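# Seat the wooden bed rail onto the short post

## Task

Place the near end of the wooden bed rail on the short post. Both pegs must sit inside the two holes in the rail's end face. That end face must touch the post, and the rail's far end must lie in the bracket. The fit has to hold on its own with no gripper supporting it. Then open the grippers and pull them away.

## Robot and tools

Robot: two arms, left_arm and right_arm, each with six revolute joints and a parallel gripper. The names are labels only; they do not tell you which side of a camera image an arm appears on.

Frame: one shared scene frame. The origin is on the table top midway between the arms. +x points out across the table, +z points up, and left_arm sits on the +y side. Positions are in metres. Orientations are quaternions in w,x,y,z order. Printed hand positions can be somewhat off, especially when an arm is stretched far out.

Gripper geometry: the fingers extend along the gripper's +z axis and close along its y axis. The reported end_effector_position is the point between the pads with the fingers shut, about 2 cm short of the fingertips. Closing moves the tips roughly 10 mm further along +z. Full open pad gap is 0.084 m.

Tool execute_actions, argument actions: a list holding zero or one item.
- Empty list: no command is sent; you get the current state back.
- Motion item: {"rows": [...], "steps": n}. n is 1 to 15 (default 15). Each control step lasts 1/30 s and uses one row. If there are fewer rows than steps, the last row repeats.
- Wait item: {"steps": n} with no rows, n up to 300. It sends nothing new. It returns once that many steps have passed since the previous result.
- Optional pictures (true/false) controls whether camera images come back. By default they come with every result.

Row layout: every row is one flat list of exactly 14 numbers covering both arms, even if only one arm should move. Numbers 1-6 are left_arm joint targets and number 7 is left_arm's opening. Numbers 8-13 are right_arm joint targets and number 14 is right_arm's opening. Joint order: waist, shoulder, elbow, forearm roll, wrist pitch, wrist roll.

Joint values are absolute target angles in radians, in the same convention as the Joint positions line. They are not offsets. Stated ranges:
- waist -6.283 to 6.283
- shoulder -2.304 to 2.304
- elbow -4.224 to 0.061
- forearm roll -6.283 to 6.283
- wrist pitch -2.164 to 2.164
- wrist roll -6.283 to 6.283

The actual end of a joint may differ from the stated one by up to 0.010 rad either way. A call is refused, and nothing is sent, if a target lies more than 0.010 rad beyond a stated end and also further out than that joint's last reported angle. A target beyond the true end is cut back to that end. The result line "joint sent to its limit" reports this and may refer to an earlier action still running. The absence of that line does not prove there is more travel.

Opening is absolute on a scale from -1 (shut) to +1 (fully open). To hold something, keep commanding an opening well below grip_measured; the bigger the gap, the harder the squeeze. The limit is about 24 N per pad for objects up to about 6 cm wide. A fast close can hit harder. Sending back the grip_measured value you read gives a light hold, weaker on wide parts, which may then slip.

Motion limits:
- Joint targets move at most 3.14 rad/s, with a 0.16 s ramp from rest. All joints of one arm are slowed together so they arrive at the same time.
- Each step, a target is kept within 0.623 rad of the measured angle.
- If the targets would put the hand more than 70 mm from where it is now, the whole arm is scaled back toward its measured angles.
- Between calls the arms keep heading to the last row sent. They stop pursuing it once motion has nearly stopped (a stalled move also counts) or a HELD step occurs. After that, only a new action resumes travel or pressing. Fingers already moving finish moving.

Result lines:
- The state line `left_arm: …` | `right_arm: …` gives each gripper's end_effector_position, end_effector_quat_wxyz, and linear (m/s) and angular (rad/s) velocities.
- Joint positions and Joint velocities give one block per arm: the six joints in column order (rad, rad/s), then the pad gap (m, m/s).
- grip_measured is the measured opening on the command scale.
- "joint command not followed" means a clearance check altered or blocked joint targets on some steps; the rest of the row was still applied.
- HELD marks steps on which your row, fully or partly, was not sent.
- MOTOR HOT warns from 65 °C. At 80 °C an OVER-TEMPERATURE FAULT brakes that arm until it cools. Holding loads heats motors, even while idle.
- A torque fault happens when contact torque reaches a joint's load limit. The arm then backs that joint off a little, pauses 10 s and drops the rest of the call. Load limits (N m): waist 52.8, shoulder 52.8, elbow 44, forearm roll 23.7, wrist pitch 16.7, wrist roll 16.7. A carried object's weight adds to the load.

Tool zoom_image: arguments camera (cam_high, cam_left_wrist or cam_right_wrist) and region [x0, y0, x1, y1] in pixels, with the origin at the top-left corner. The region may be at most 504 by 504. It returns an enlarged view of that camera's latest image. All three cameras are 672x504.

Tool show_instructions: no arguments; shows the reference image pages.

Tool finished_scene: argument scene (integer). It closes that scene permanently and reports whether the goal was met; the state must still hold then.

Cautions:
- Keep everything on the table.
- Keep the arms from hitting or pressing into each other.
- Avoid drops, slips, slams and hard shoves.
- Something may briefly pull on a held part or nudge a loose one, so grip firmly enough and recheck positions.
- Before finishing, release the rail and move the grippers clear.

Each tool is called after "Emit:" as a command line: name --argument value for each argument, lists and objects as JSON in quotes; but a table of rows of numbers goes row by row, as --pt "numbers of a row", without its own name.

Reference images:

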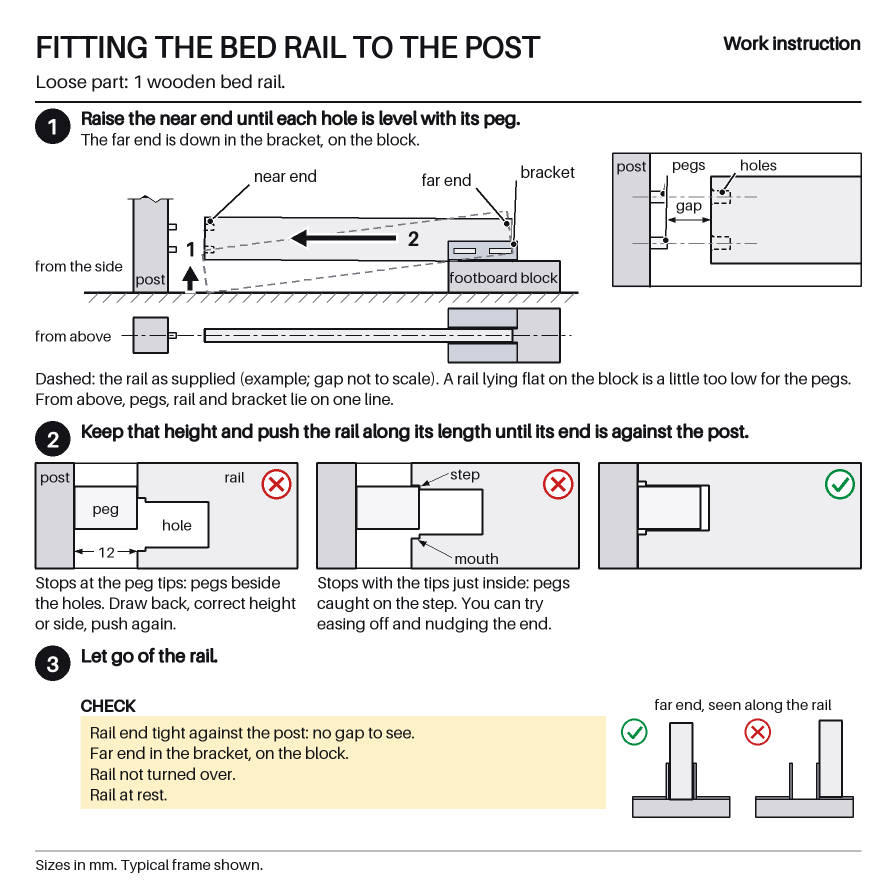

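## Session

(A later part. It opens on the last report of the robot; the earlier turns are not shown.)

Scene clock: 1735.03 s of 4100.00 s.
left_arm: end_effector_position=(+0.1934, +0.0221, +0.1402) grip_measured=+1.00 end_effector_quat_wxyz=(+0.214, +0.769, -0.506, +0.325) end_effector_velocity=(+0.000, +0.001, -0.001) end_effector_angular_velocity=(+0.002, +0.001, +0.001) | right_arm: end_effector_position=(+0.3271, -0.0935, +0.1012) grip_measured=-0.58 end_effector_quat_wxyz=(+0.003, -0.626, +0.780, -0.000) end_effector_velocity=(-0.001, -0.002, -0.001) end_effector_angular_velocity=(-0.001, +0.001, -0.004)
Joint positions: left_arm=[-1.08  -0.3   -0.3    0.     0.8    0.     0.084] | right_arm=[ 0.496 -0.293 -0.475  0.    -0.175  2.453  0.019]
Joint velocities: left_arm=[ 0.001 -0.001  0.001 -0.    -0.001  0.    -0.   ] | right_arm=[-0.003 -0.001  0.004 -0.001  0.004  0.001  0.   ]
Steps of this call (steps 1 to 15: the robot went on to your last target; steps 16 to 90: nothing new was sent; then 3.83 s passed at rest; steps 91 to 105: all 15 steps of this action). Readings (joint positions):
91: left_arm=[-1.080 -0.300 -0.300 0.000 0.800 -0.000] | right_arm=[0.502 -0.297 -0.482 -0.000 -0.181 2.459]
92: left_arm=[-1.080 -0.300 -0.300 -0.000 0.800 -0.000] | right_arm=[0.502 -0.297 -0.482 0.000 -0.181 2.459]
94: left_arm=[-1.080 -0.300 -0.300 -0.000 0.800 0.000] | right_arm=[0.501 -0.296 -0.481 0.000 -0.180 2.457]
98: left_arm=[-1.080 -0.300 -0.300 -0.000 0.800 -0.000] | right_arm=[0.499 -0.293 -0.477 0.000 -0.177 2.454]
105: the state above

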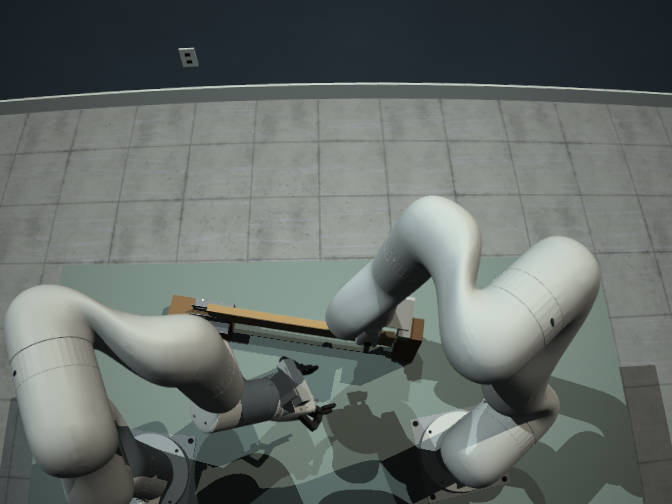

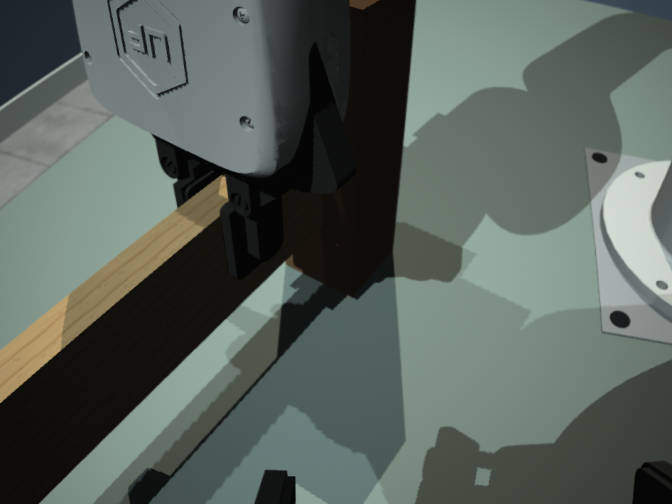

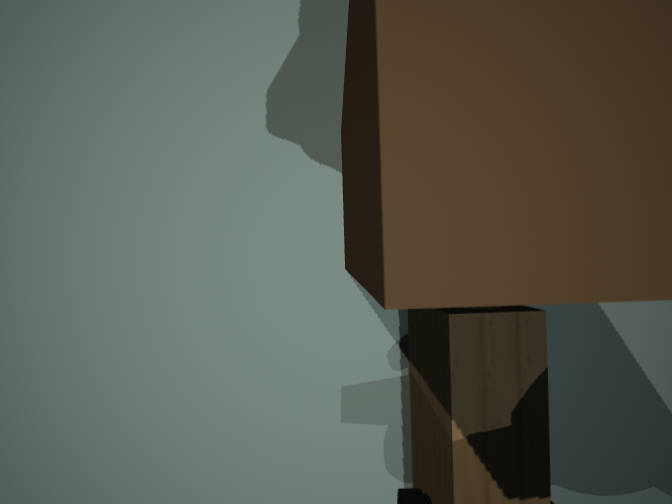

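Emit:
execute_actions --actions '[{"rows":[[-1.08,-0.3,-0.3,0,0.8,0,1,0.498,-0.294,-0.477,0,-0.181,2.455,-0.3]],"steps":12}]'

Emit:
execute_actions --actions '[{"rows":[[-1.08,-0.3,-0.3,0,0.8,0,1,0.526,-0.315,-0.514,0,-0.198,2.483,-0.3]],"steps":15}]'

Emit:
execute_actions --actions '[{"rows":[[-1.08,-0.3,-0.3,0,0.8,0,1,0.526,-0.315,-0.514,0,-0.198,2.483,-0.6],[-1.08,-0.3,-0.3,0,0.8,0,1,0.526,-0.315,-0.514,0,-0.198,2.483,-0.6],[-1.08,-0.3,-0.3,0,0.8,0,1,0.526,-0.315,-0.514,0,-0.198,2.483,-0.6],[-1.08,-0.3,-0.3,0,0.8,0,1,0.526,-0.315,-0.514,0,-0.198,2.483,-0.8],[-1.08,-0.3,-0.3,0,0.8,0,1,0.526,-0.315,-0.514,0,-0.198,2.483,-1]],"steps":12}]'

Emit:
execute_actions --actions '[{"rows":[[-1.08,-0.3,-0.3,0,0.8,0,1,0.523,-0.313,-0.510,0,-0.196,2.480,-1],[-1.08,-0.3,-0.3,0,0.8,0,1,0.521,-0.311,-0.507,0,-0.195,2.478,-1],[-1.08,-0.3,-0.3,0,0.8,0,1,0.519,-0.310,-0.504,0,-0.194,2.476,-1],[-1.08,-0.3,-0.3,0,0.8,0,1,0.517,-0.308,-0.502,0,-0.192,2.474,-1],[-1.08,-0.3,-0.3,0,0.8,0,1,0.515,-0.307,-0.499,0,-0.191,2.472,-1],[-1.08,-0.3,-0.3,0,0.8,0,1,0.513,-0.305,-0.497,0,-0.190,2.470,-1]],"steps":15}]'

Scene clock: 1761.90 s of 4100.00 s.
left_arm: end_effector_position=(+0.1934, +0.0221, +0.1402) grip_measured=+1.00 end_effector_quat_wxyz=(+0.214, +0.769, -0.506, +0.325) end_effector_velocity=(-0.001, -0.000, +0.000) end_effector_angular_velocity=(-0.000, -0.000, -0.001) | right_arm: end_effector_position=(+0.3251, -0.0943, +0.1008) grip_measured=-0.32 end_effector_quat_wxyz=(-0.001, -0.626, +0.780, +0.000) end_effector_velocity=(+0.010, +0.007, +0.003) end_effector_angular_velocity=(+0.019, -0.024, +0.001)
Joint positions: left_arm=[-1.08  -0.3   -0.3   -0.     0.8   -0.     0.084] | right_arm=[ 0.498 -0.294 -0.475  0.    -0.183  2.455  0.03 ]
Joint velocities: left_arm=[-0.002  0.     0.    -0.     0.     0.    -0.   ] | right_arm=[-0.001  0.001 -0.013 -0.001  0.017 -0.001  0.002]
Steps of this call (steps 1 to 15: the robot went on to your last target; steps 16 to 90: nothing new was sent; then 23.47 s passed at rest; steps 91 to 102: all 12 steps of this action). Readings (joint positions):
91: left_arm=[-1.080 -0.300 -0.300 -0.000 0.800 0.000] | right_arm=[0.496 -0.293 -0.475 -0.000 -0.175 2.453]
92: left_arm=[-1.080 -0.300 -0.300 0.000 0.800 0.000] | right_arm=[0.496 -0.293 -0.475 -0.000 -0.175 2.453]
94: left_arm=[-1.080 -0.300 -0.300 -0.000 0.800 0.000] | right_arm=[0.497 -0.294 -0.474 0.000 -0.181 2.455]
98: left_arm=[-1.080 -0.300 -0.300 0.000 0.800 -0.000] | right_arm=[0.498 -0.294 -0.473 0.000 -0.186 2.455]
102: the state above

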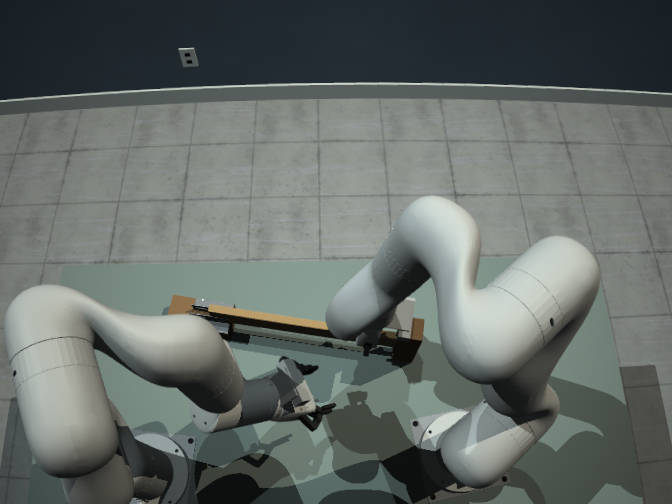

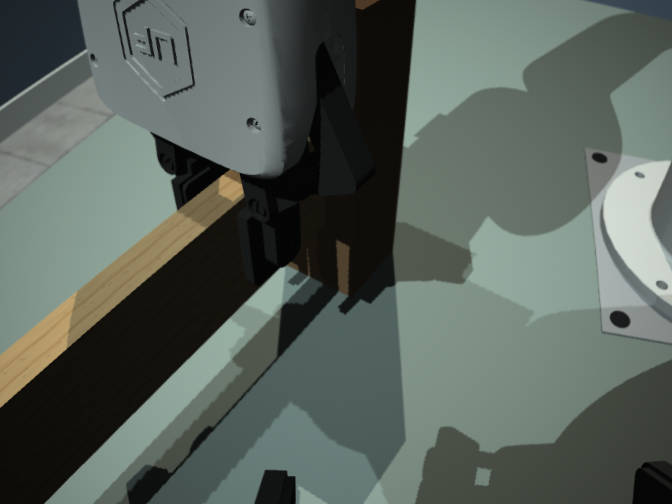

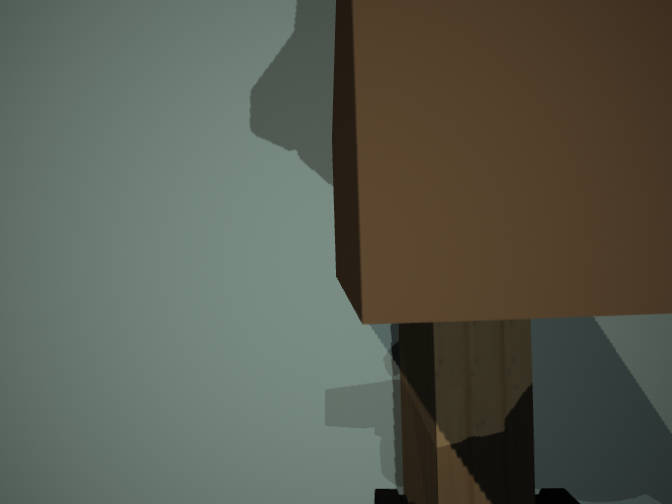

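Scene clock: 1762.40 s of 4100.00 s.
left_arm: end_effector_position=(+0.1934, +0.0221, +0.1402) grip_measured=+1.00 end_effector_quat_wxyz=(+0.214, +0.769, -0.506, +0.325) end_effector_velocity=(+0.000, +0.000, -0.000) end_effector_angular_velocity=(+0.000, +0.000, +0.001) | right_arm: end_effector_position=(+0.3309, -0.0773, +0.1024) grip_measured=-0.32 end_effector_quat_wxyz=(+0.000, -0.626, +0.780, +0.000) end_effector_velocity=(+0.001, +0.001, +0.000) end_effector_angular_velocity=(+0.001, -0.001, +0.001)
Joint positions: left_arm=[-1.08  -0.3   -0.3    0.     0.8   -0.     0.084] | right_arm=[ 0.526 -0.315 -0.514 -0.    -0.198  2.483  0.03 ]
Joint velocities: left_arm=[ 0.001 -0.001  0.     0.     0.001  0.     0.   ] | right_arm=[ 0.002 -0.001 -0.002 -0.    -0.     0.    -0.   ]
Steps of this call (steps 1 to 15: all 15 steps of this action). Readings (joint positions):
1: left_arm=[-1.080 -0.300 -0.300 -0.000 0.800 -0.000] | right_arm=[0.498 -0.294 -0.476 0.000 -0.183 2.455]
2: left_arm=[-1.080 -0.300 -0.300 -0.000 0.800 -0.000] | right_arm=[0.501 -0.296 -0.479 0.000 -0.185 2.458]
4: left_arm=[-1.080 -0.300 -0.300 -0.000 0.800 -0.000] | right_arm=[0.512 -0.305 -0.495 0.000 -0.191 2.470]
8: left_arm=[-1.080 -0.300 -0.300 -0.000 0.800 0.000] | right_arm=[0.524 -0.313 -0.511 0.000 -0.197 2.480]
15: the state above

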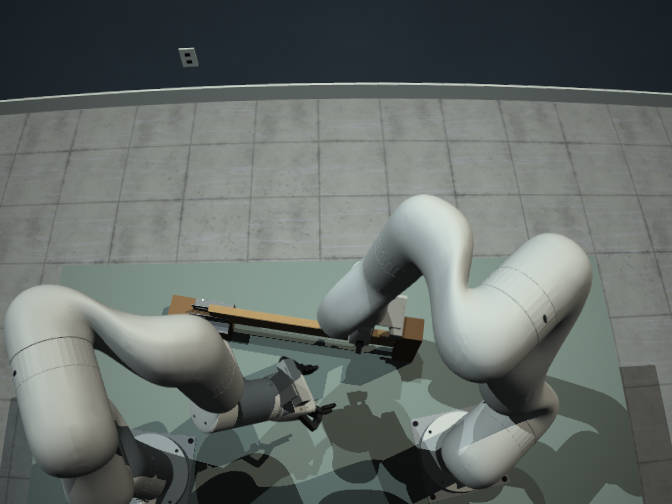

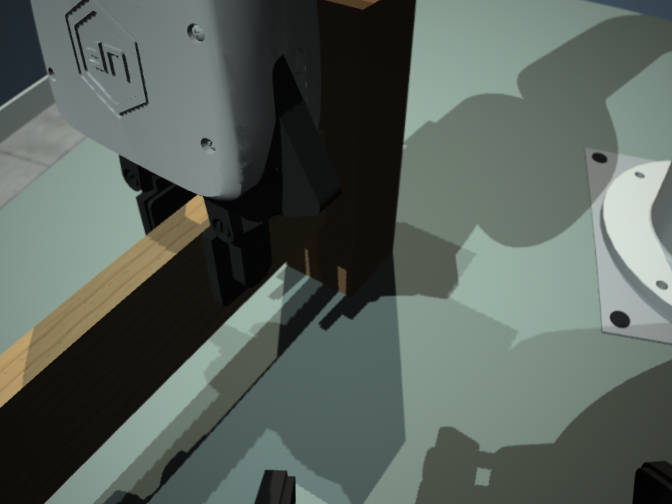

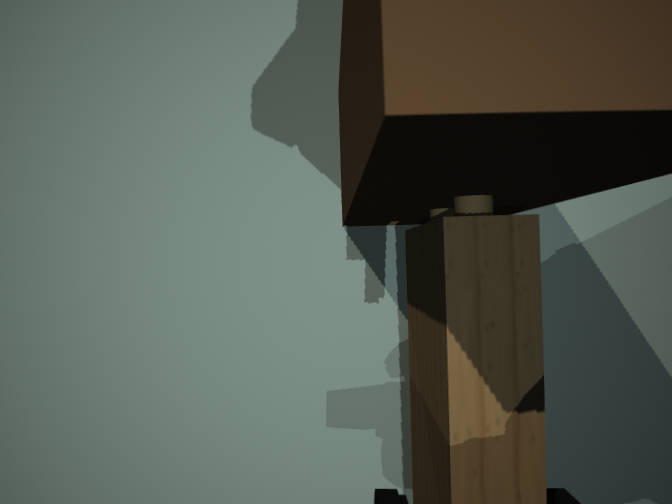

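Scene clock: 1762.80 s of 4100.00 s.
left_arm: end_effector_position=(+0.1934, +0.0221, +0.1402) grip_measured=+1.00 end_effector_quat_wxyz=(+0.214, +0.769, -0.506, +0.325) end_effector_velocity=(-0.000, +0.000, -0.001) end_effector_angular_velocity=(+0.002, +0.001, +0.000) | right_arm: end_effector_position=(+0.3312, -0.0771, +0.1024) grip_measured=-0.58 end_effector_quat_wxyz=(+0.001, -0.626, +0.780, -0.000) end_effector_velocity=(+0.000, +0.000, +0.000) end_effector_angular_velocity=(+0.000, +0.000, -0.000)
Joint positions: left_arm=[-1.08  -0.3   -0.3    0.     0.8   -0.     0.084] | right_arm=[ 0.526 -0.315 -0.514 -0.    -0.198  2.483  0.019]
Joint velocities: left_arm=[-0.001 -0.001  0.    -0.001 -0.001 -0.     0.   ] | right_arm=[ 0.     0.001 -0.001  0.001 -0.002  0.     0.   ]
Steps of this call (steps 1 to 12: all 12 steps of this action). Readings (joint positions):
1: left_arm=[-1.080 -0.300 -0.300 0.000 0.800 -0.000] | right_arm=[0.526 -0.315 -0.514 -0.000 -0.198 2.483]
2: left_arm=[-1.080 -0.300 -0.300 -0.000 0.800 -0.000] | right_arm=[0.526 -0.315 -0.514 -0.000 -0.198 2.483]
4: left_arm=[-1.080 -0.300 -0.300 -0.000 0.800 0.000] | right_arm=[0.526 -0.315 -0.514 -0.000 -0.198 2.483]
8: left_arm=[-1.080 -0.300 -0.300 0.000 0.800 -0.000] | right_arm=[0.526 -0.315 -0.514 -0.000 -0.198 2.482]
12: the state above

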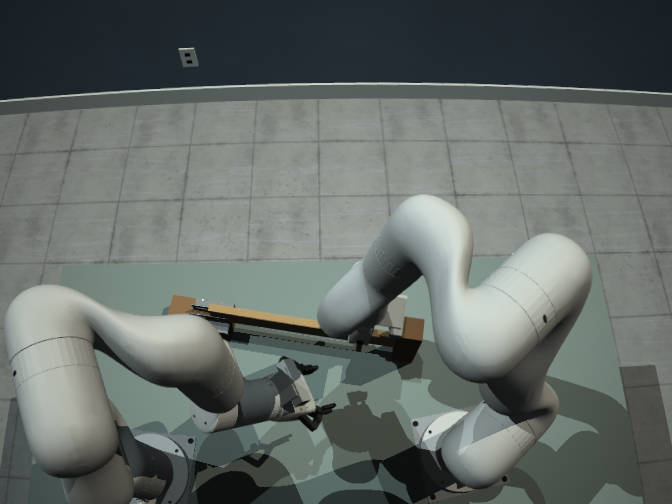

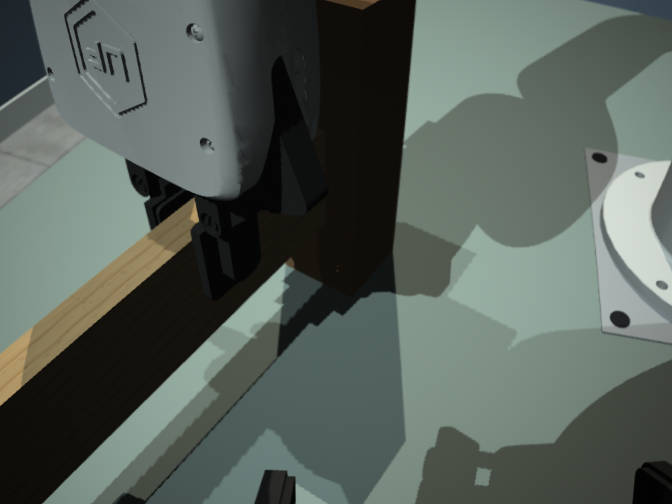

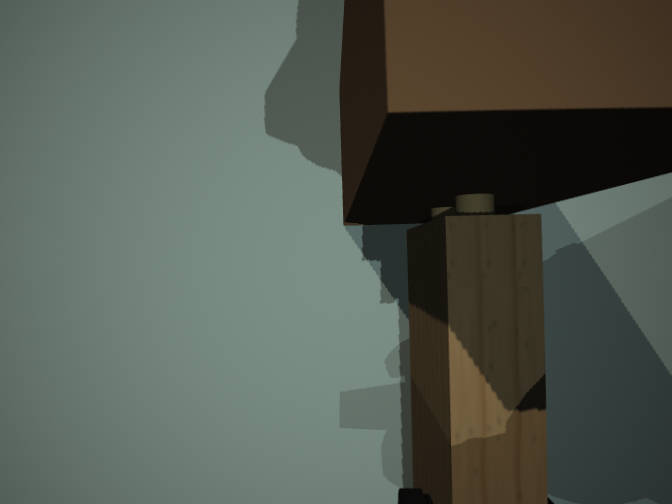

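Scene clock: 1763.30 s of 4100.00 s.
left_arm: end_effector_position=(+0.1934, +0.0221, +0.1402) grip_measured=+1.00 end_effector_quat_wxyz=(+0.214, +0.769, -0.506, +0.325) end_effector_velocity=(-0.000, -0.000, -0.000) end_effector_angular_velocity=(+0.001, +0.000, -0.000) | right_arm: end_effector_position=(+0.3304, -0.0829, +0.1024) grip_measured=-0.58 end_effector_quat_wxyz=(+0.004, -0.626, +0.780, +0.000) end_effector_velocity=(-0.002, -0.004, -0.001) end_effector_angular_velocity=(-0.006, +0.007, -0.000)
Joint positions: left_arm=[-1.08  -0.3   -0.3   -0.     0.8   -0.     0.084] | right_arm=[ 0.515 -0.305 -0.499  0.    -0.187  2.47   0.019]
Joint velocities: left_arm=[-0.    -0.001 -0.    -0.    -0.    -0.     0.   ] | right_arm=[-0.005  0.002  0.006 -0.001 -0.005 -0.003  0.   ]
Steps of this call (steps 1 to 15: all 15 steps of this action). Readings (joint positions):
1: left_arm=[-1.080 -0.300 -0.300 -0.000 0.800 0.000] | right_arm=[0.526 -0.315 -0.514 -0.000 -0.198 2.483]
2: left_arm=[-1.080 -0.300 -0.300 -0.000 0.800 -0.000] | right_arm=[0.526 -0.315 -0.514 -0.000 -0.197 2.482]
4: left_arm=[-1.080 -0.300 -0.300 0.000 0.800 -0.000] | right_arm=[0.524 -0.313 -0.511 0.000 -0.196 2.480]
8: left_arm=[-1.080 -0.300 -0.300 0.000 0.800 -0.000] | right_arm=[0.517 -0.308 -0.503 0.000 -0.191 2.474]
15: the state above

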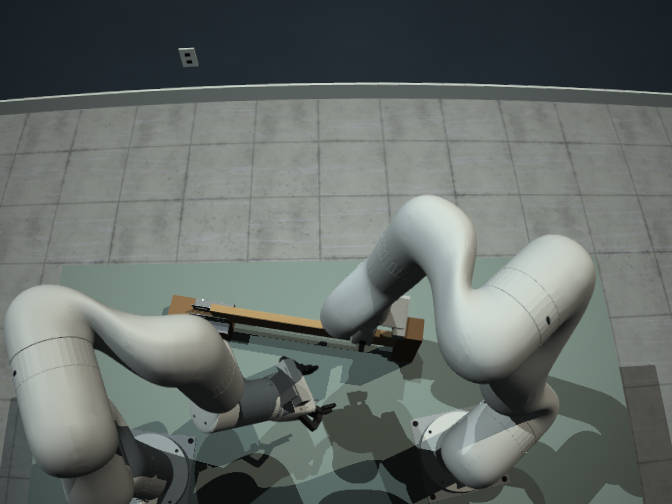

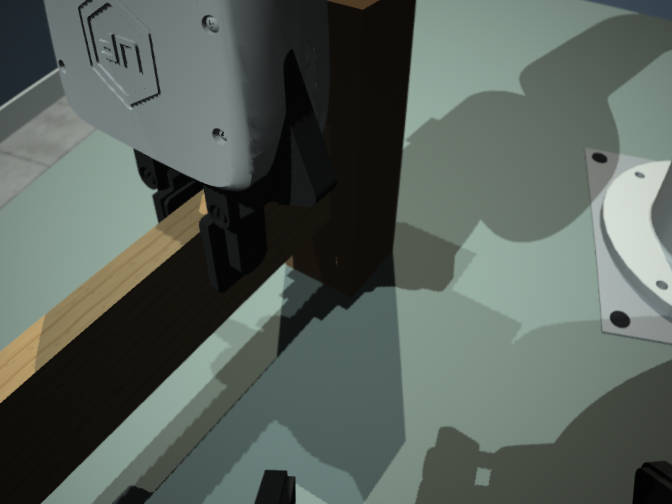

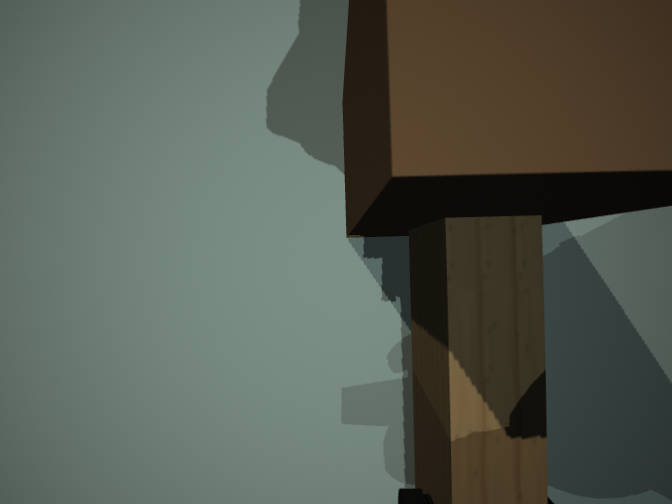

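Emit:
execute_actions --actions '[{"rows":[[-1.08,-0.3,-0.3,0,0.8,0,1,0.516,-0.307,-0.500,0,-0.192,2.473,-0.6],[-1.08,-0.3,-0.3,0,0.8,0,1,0.517,-0.308,-0.502,0,-0.192,2.474,-0.5],[-1.08,-0.3,-0.3,0,0.8,0,1,0.517,-0.308,-0.502,0,-0.192,2.474,-0.3],[-1.08,-0.3,-0.3,0,0.8,0,1,0.517,-0.308,-0.502,0,-0.192,2.474,0]],"steps":12}]'

Emit:
execute_actions --actions '[{"rows":[[-1.08,-0.3,-0.3,0,0.8,0,1,0.54,-0.15,-0.56,0,-0.29,2.497,0.3]],"steps":15}]'

Emit:
zoom_image --camera "cam_left_wrist" --region '[200,60,420,300]'

Scene clock: 1777.17 s of 4100.00 s.
left_arm: end_effector_position=(+0.1934, +0.0221, +0.1402) grip_measured=+1.00 end_effector_quat_wxyz=(+0.214, +0.769, -0.506, +0.325) end_effector_velocity=(-0.000, +0.000, -0.000) end_effector_angular_velocity=(+0.000, +0.000, -0.000) | right_arm: end_effector_position=(+0.3285, -0.0836, +0.1016) grip_measured=-0.02 end_effector_quat_wxyz=(-0.001, -0.626, +0.780, -0.000) end_effector_velocity=(+0.009, +0.010, +0.004) end_effector_angular_velocity=(+0.021, -0.025, +0.005)
Joint positions: left_arm=[-1.08  -0.3   -0.3    0.     0.8    0.     0.084] | right_arm=[ 0.516 -0.308 -0.5   -0.    -0.195  2.474  0.043]
Joint velocities: left_arm=[-0.    -0.001  0.     0.     0.     0.    -0.   ] | right_arm=[ 0.005  0.003 -0.013  0.001  0.016 -0.001  0.006]
Steps of this call (steps 1 to 15: the robot went on to your last target; steps 16 to 90: nothing new was sent; then 10.47 s passed at rest; steps 91 to 102: all 12 steps of this action). Readings (joint positions):
91: left_arm=[-1.080 -0.300 -0.300 -0.000 0.800 0.000] | right_arm=[0.513 -0.305 -0.498 -0.000 -0.189 2.470]
92: left_arm=[-1.080 -0.300 -0.300 0.000 0.800 -0.000] | right_arm=[0.513 -0.305 -0.499 -0.000 -0.190 2.470]
94: left_arm=[-1.080 -0.300 -0.300 -0.000 0.800 -0.000] | right_arm=[0.514 -0.307 -0.499 -0.000 -0.193 2.472]
98: left_arm=[-1.080 -0.300 -0.300 -0.000 0.800 -0.000] | right_arm=[0.515 -0.309 -0.498 -0.000 -0.198 2.474]
102: the state above

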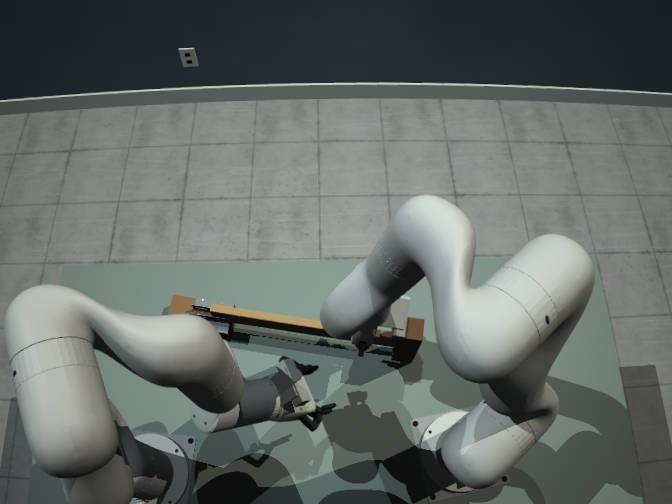

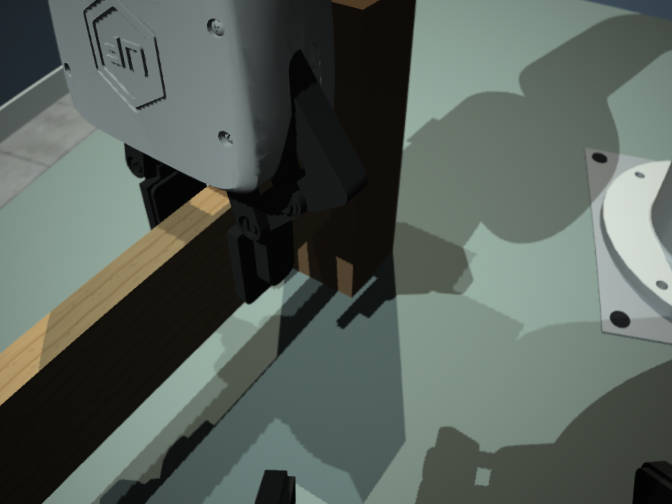

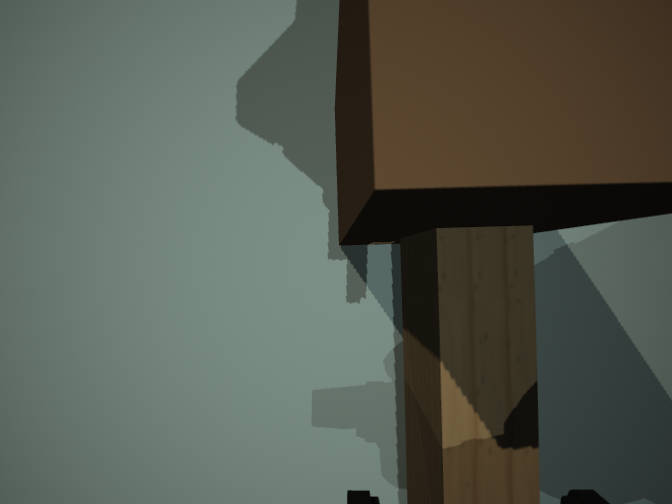

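Scene clock: 1777.67 s of 4100.00 s.
left_arm: end_effector_position=(+0.1934, +0.0221, +0.1402) grip_measured=+1.00 end_effector_quat_wxyz=(+0.214, +0.769, -0.506, +0.325) end_effector_velocity=(-0.001, -0.000, -0.000) end_effector_angular_velocity=(+0.001, +0.000, -0.002) | right_arm: end_effector_position=(+0.3597, -0.0462, +0.1750) grip_measured=+0.29 end_effector_quat_wxyz=(+0.059, -0.625, +0.778, +0.002) end_effector_velocity=(+0.002, +0.002, +0.006) end_effector_angular_velocity=(+0.005, -0.006, -0.000)
Joint positions: left_arm=[-1.08  -0.3   -0.3   -0.     0.8   -0.     0.084] | right_arm=[ 0.54  -0.152 -0.559 -0.    -0.289  2.497  0.056]
Joint velocities: left_arm=[-0.002 -0.001 -0.     0.     0.001  0.     0.   ] | right_arm=[ 0.002  0.013 -0.005  0.    -0.01   0.002  0.   ]
Steps of this call (steps 1 to 15: all 15 steps of this action). Readings (joint positions):
1: left_arm=[-1.080 -0.300 -0.300 -0.000 0.800 -0.000] | right_arm=[0.517 -0.308 -0.501 -0.000 -0.194 2.474]
2: left_arm=[-1.080 -0.300 -0.300 -0.000 0.800 0.000] | right_arm=[0.517 -0.304 -0.502 -0.000 -0.197 2.475]
4: left_arm=[-1.080 -0.300 -0.300 0.000 0.800 -0.000] | right_arm=[0.524 -0.262 -0.516 -0.000 -0.224 2.481]
8: left_arm=[-1.080 -0.300 -0.300 0.000 0.800 -0.000] | right_arm=[0.536 -0.173 -0.553 0.000 -0.274 2.493]
15: the state above

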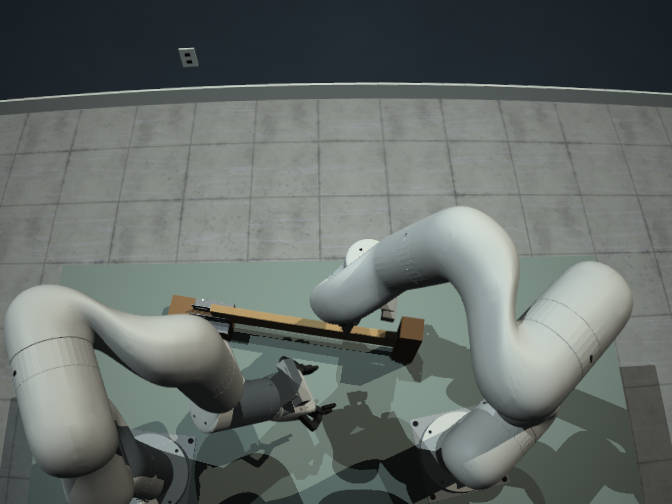

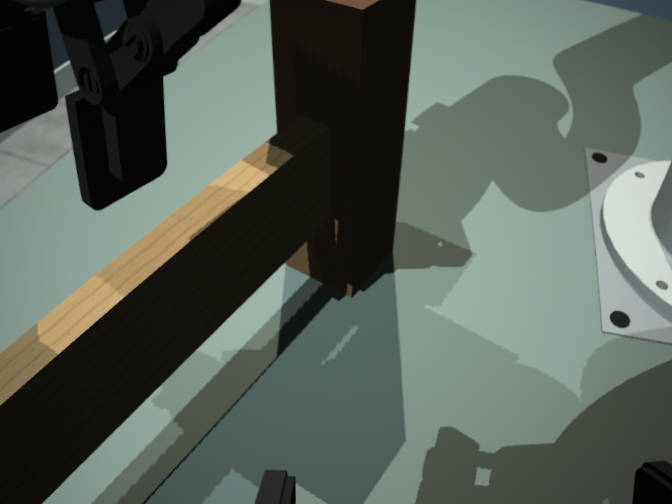

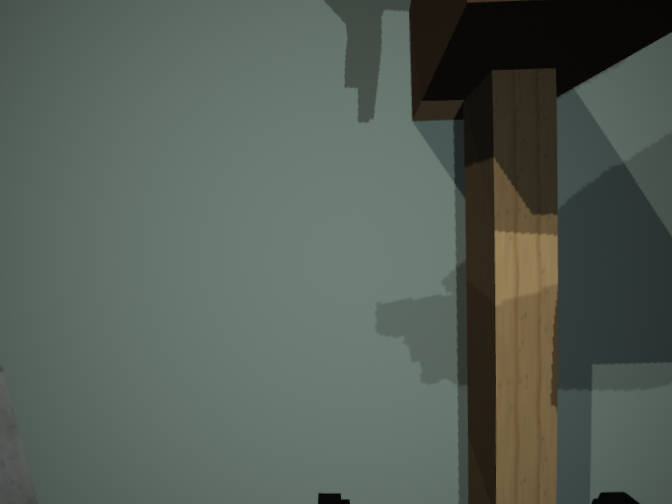

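Region (200, 60, 420, 300) of cam_left_wrist's 672x504 image, scaled by 2.100, with more detail than that image has; it fills the left 462 columns of this view, and the rest is white.

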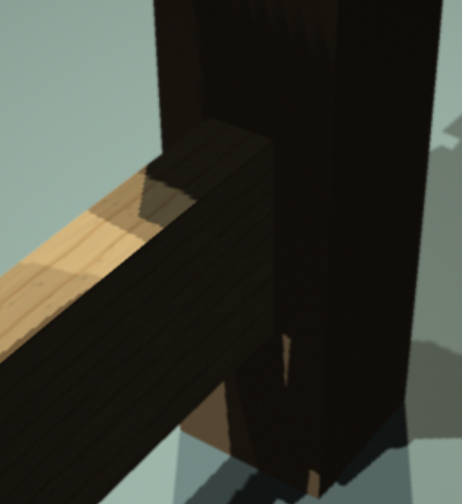

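Seated. Clear both arms.

Emit:
execute_actions --actions '[{"rows":[[-0.6,-0.3,-0.5,0,0.5,0,1,0.3,0.0,-0.7,0,-0.5,2.3,1]],"steps":15}]'

Emit:
execute_actions --actions '[{"rows":[[0.2,-0.2,-0.6,0,0.4,0,1,-0.2,0.0,-0.7,0,-0.5,2.3,1]],"steps":15}]'

Emit:
execute_actions --actions '[{"steps":30}]'

Scene clock: 1786.27 s of 4100.00 s.
left_arm: end_effector_position=(+0.3617, +0.0760, +0.1552) grip_measured=+1.00 end_effector_quat_wxyz=(+0.137, +0.862, -0.363, +0.326) end_effector_velocity=(+0.353, +0.203, +0.044) end_effector_angular_velocity=(+0.121, +0.118, +0.804) | right_arm: end_effector_position=(+0.4488, -0.1021, +0.2817) grip_measured=+1.00 end_effector_quat_wxyz=(+0.098, -0.606, +0.789, -0.018) end_effector_velocity=(+0.023, -0.039, +0.042) end_effector_angular_velocity=(-0.015, -0.011, -0.011)
Joint positions: left_arm=[-0.713 -0.3   -0.453 -0.     0.571 -0.     0.084] | right_arm=[ 0.308 -0.005 -0.696 -0.    -0.492  2.307  0.084]
Joint velocities: left_arm=[ 0.804 -0.001 -0.334  0.    -0.503  0.    -0.   ] | right_arm=[-0.103  0.059 -0.048 -0.    -0.104 -0.093  0.   ]
Steps of this call (steps 1 to 15: the robot went on to your last target; steps 16 to 90: nothing new was sent; then 5.10 s passed at rest; steps 91 to 105: all 15 steps of this action). Readings (joint positions):
91: left_arm=[-1.080 -0.300 -0.300 0.000 0.800 0.000] | right_arm=[0.540 -0.150 -0.560 0.000 -0.290 2.497]
92: left_arm=[-1.076 -0.300 -0.302 0.000 0.796 0.000] | right_arm=[0.536 -0.148 -0.562 -0.000 -0.295 2.492]
94: left_arm=[-1.029 -0.300 -0.321 0.000 0.766 0.000] | right_arm=[0.496 -0.123 -0.584 -0.000 -0.330 2.460]
98: left_arm=[-0.906 -0.300 -0.373 -0.000 0.691 -0.000] | right_arm=[0.408 -0.067 -0.638 0.000 -0.405 2.389]
105: the state above

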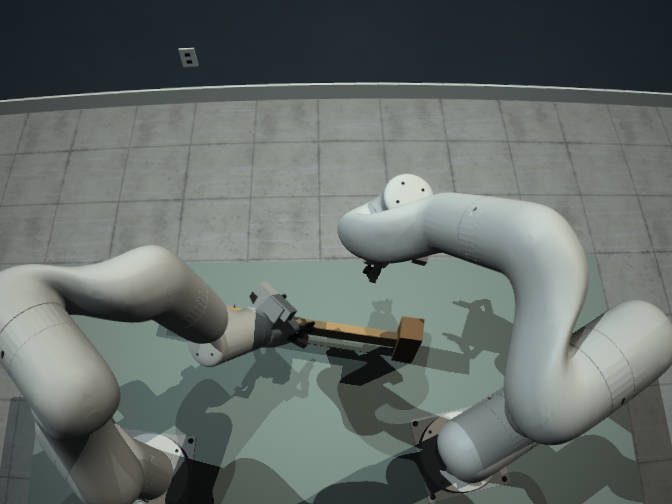

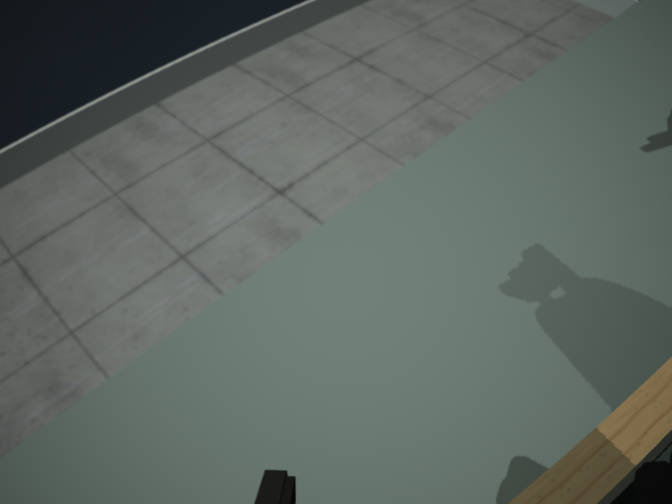

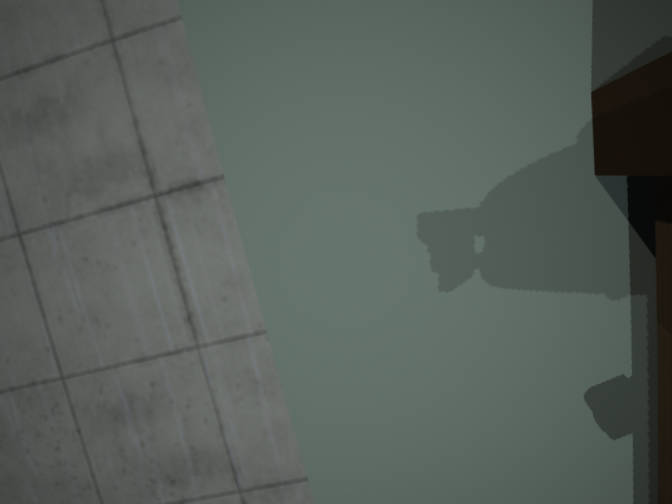

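Scene clock: 1786.77 s of 4100.00 s.
left_arm: end_effector_position=(+0.5025, +0.2198, +0.1943) grip_measured=+1.00 end_effector_quat_wxyz=(+0.074, +0.911, -0.187, +0.361) end_effector_velocity=(+0.205, +0.355, +0.067) end_effector_angular_velocity=(-0.027, -0.062, +0.775) | right_arm: end_effector_position=(+0.4963, -0.2672, +0.2845) grip_measured=+1.00 end_effector_quat_wxyz=(+0.092, -0.443, +0.891, -0.037) end_effector_velocity=(+0.034, -0.389, +0.005) end_effector_angular_velocity=(-0.001, -0.006, -0.888)
Joint positions: left_arm=[-0.321 -0.254 -0.53  -0.     0.478 -0.     0.084] | right_arm=[-0.087 -0.001 -0.699 -0.    -0.499  2.301  0.084]
Joint velocities: left_arm=[ 0.775  0.081 -0.102 -0.    -0.115  0.     0.   ] | right_arm=[-0.893  0.006 -0.007 -0.    -0.007 -0.006 -0.   ]
Steps of this call (steps 1 to 15: all 15 steps of this action). Readings (joint positions):
1: left_arm=[-0.686 -0.300 -0.464 -0.000 0.554 -0.000] | right_arm=[0.305 -0.003 -0.697 -0.000 -0.495 2.305]
2: left_arm=[-0.660 -0.299 -0.474 0.000 0.542 -0.000] | right_arm=[0.299 -0.002 -0.698 0.000 -0.497 2.303]
4: left_arm=[-0.608 -0.291 -0.485 0.000 0.529 -0.000] | right_arm=[0.250 -0.002 -0.698 0.000 -0.497 2.303]
8: left_arm=[-0.503 -0.275 -0.504 -0.000 0.507 -0.000] | right_arm=[0.123 -0.002 -0.698 -0.000 -0.498 2.302]
15: the state above

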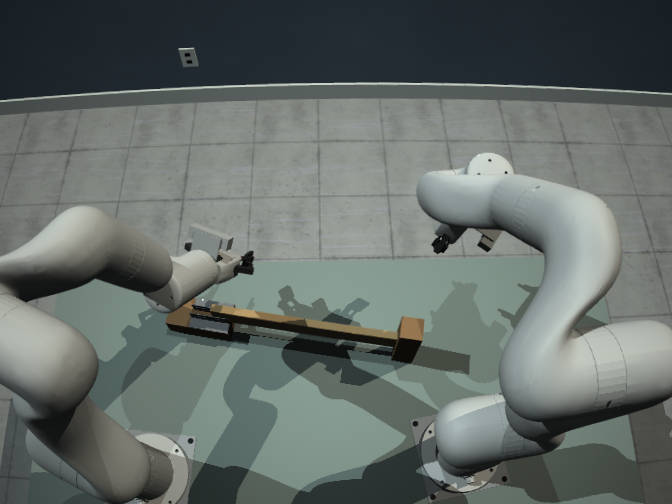

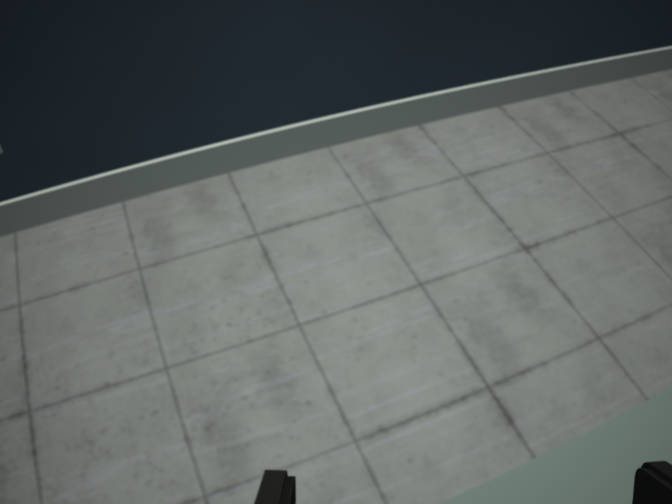

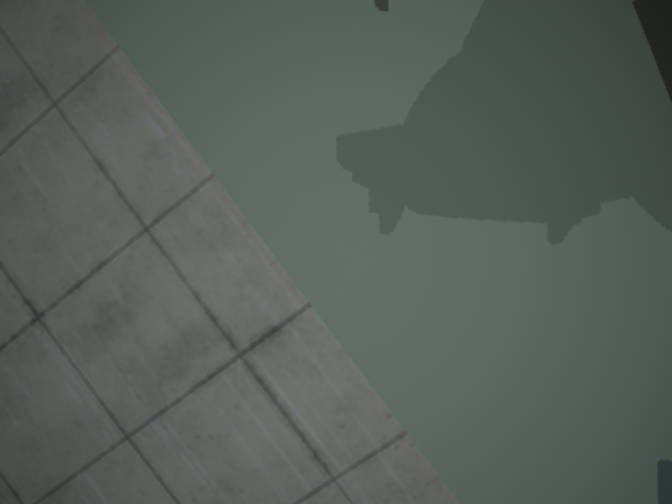

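Scene clock: 1787.77 s of 4100.00 s.
left_arm: end_effector_position=(+0.5721, +0.4907, +0.2418) grip_measured=+1.00 end_effector_quat_wxyz=(-0.022, +0.920, +0.053, +0.389) end_effector_velocity=(+0.000, +0.005, +0.001) end_effector_angular_velocity=(-0.000, -0.002, +0.008) | right_arm: end_effector_position=(+0.4978, -0.3165, +0.2852) grip_measured=+1.00 end_effector_quat_wxyz=(+0.090, -0.392, +0.915, -0.042) end_effector_velocity=(+0.000, -0.000, +0.000) end_effector_angular_velocity=(-0.000, -0.002, +0.001)
Joint positions: left_arm=[ 0.199 -0.2   -0.6    0.     0.4    0.     0.084] | right_arm=[-0.2    0.    -0.7    0.    -0.5    2.3    0.084]
Joint velocities: left_arm=[ 0.008  0.001 -0.001 -0.     0.    -0.    -0.   ] | right_arm=[-0.     0.     0.     0.     0.002 -0.001 -0.   ]
Steps of this call (steps 1 to 30: the robot went on to your last target). Readings (joint positions):
1: left_arm=[-0.295 -0.251 -0.534 -0.000 0.474 -0.000] | right_arm=[-0.116 -0.001 -0.699 -0.000 -0.499 2.301]
2: left_arm=[-0.269 -0.249 -0.537 -0.000 0.470 -0.000] | right_arm=[-0.142 -0.000 -0.700 -0.000 -0.500 2.300]
4: left_arm=[-0.218 -0.243 -0.544 -0.000 0.462 -0.000] | right_arm=[-0.177 -0.000 -0.700 -0.000 -0.500 2.300]
8: left_arm=[-0.116 -0.233 -0.558 -0.000 0.447 -0.000] | right_arm=[-0.196 -0.000 -0.700 0.000 -0.500 2.300]
30: the state above

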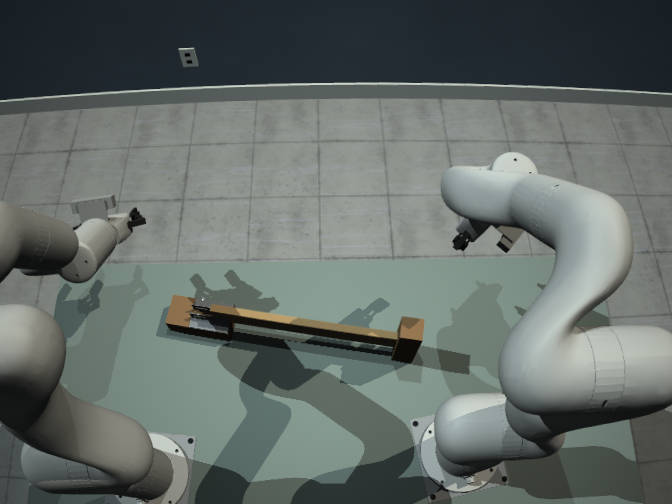

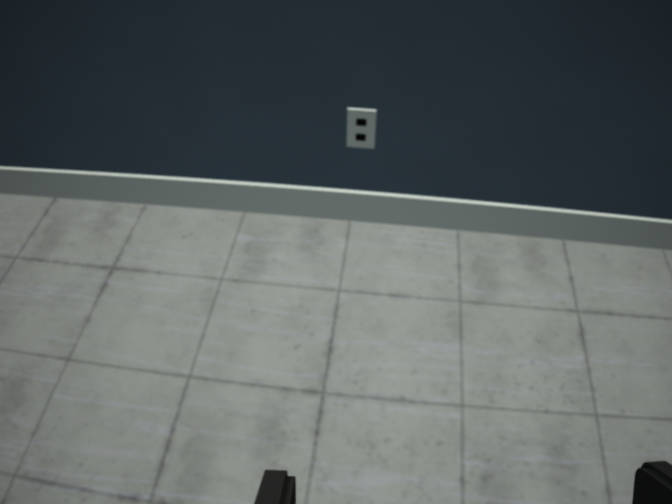

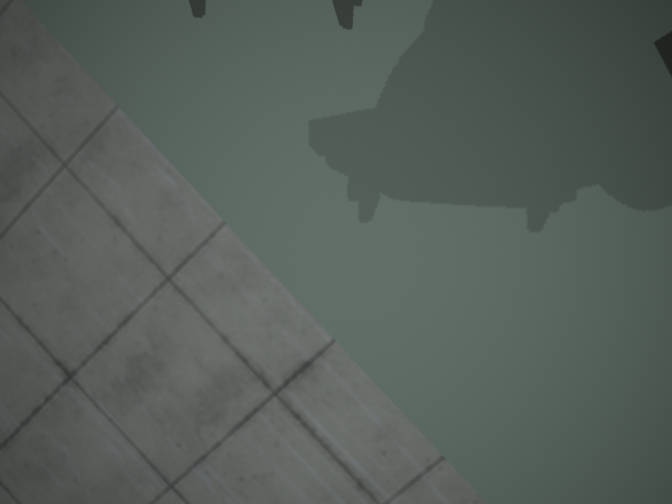

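Emit:
finished_scene --scene 1

The scene is finished: the task was done.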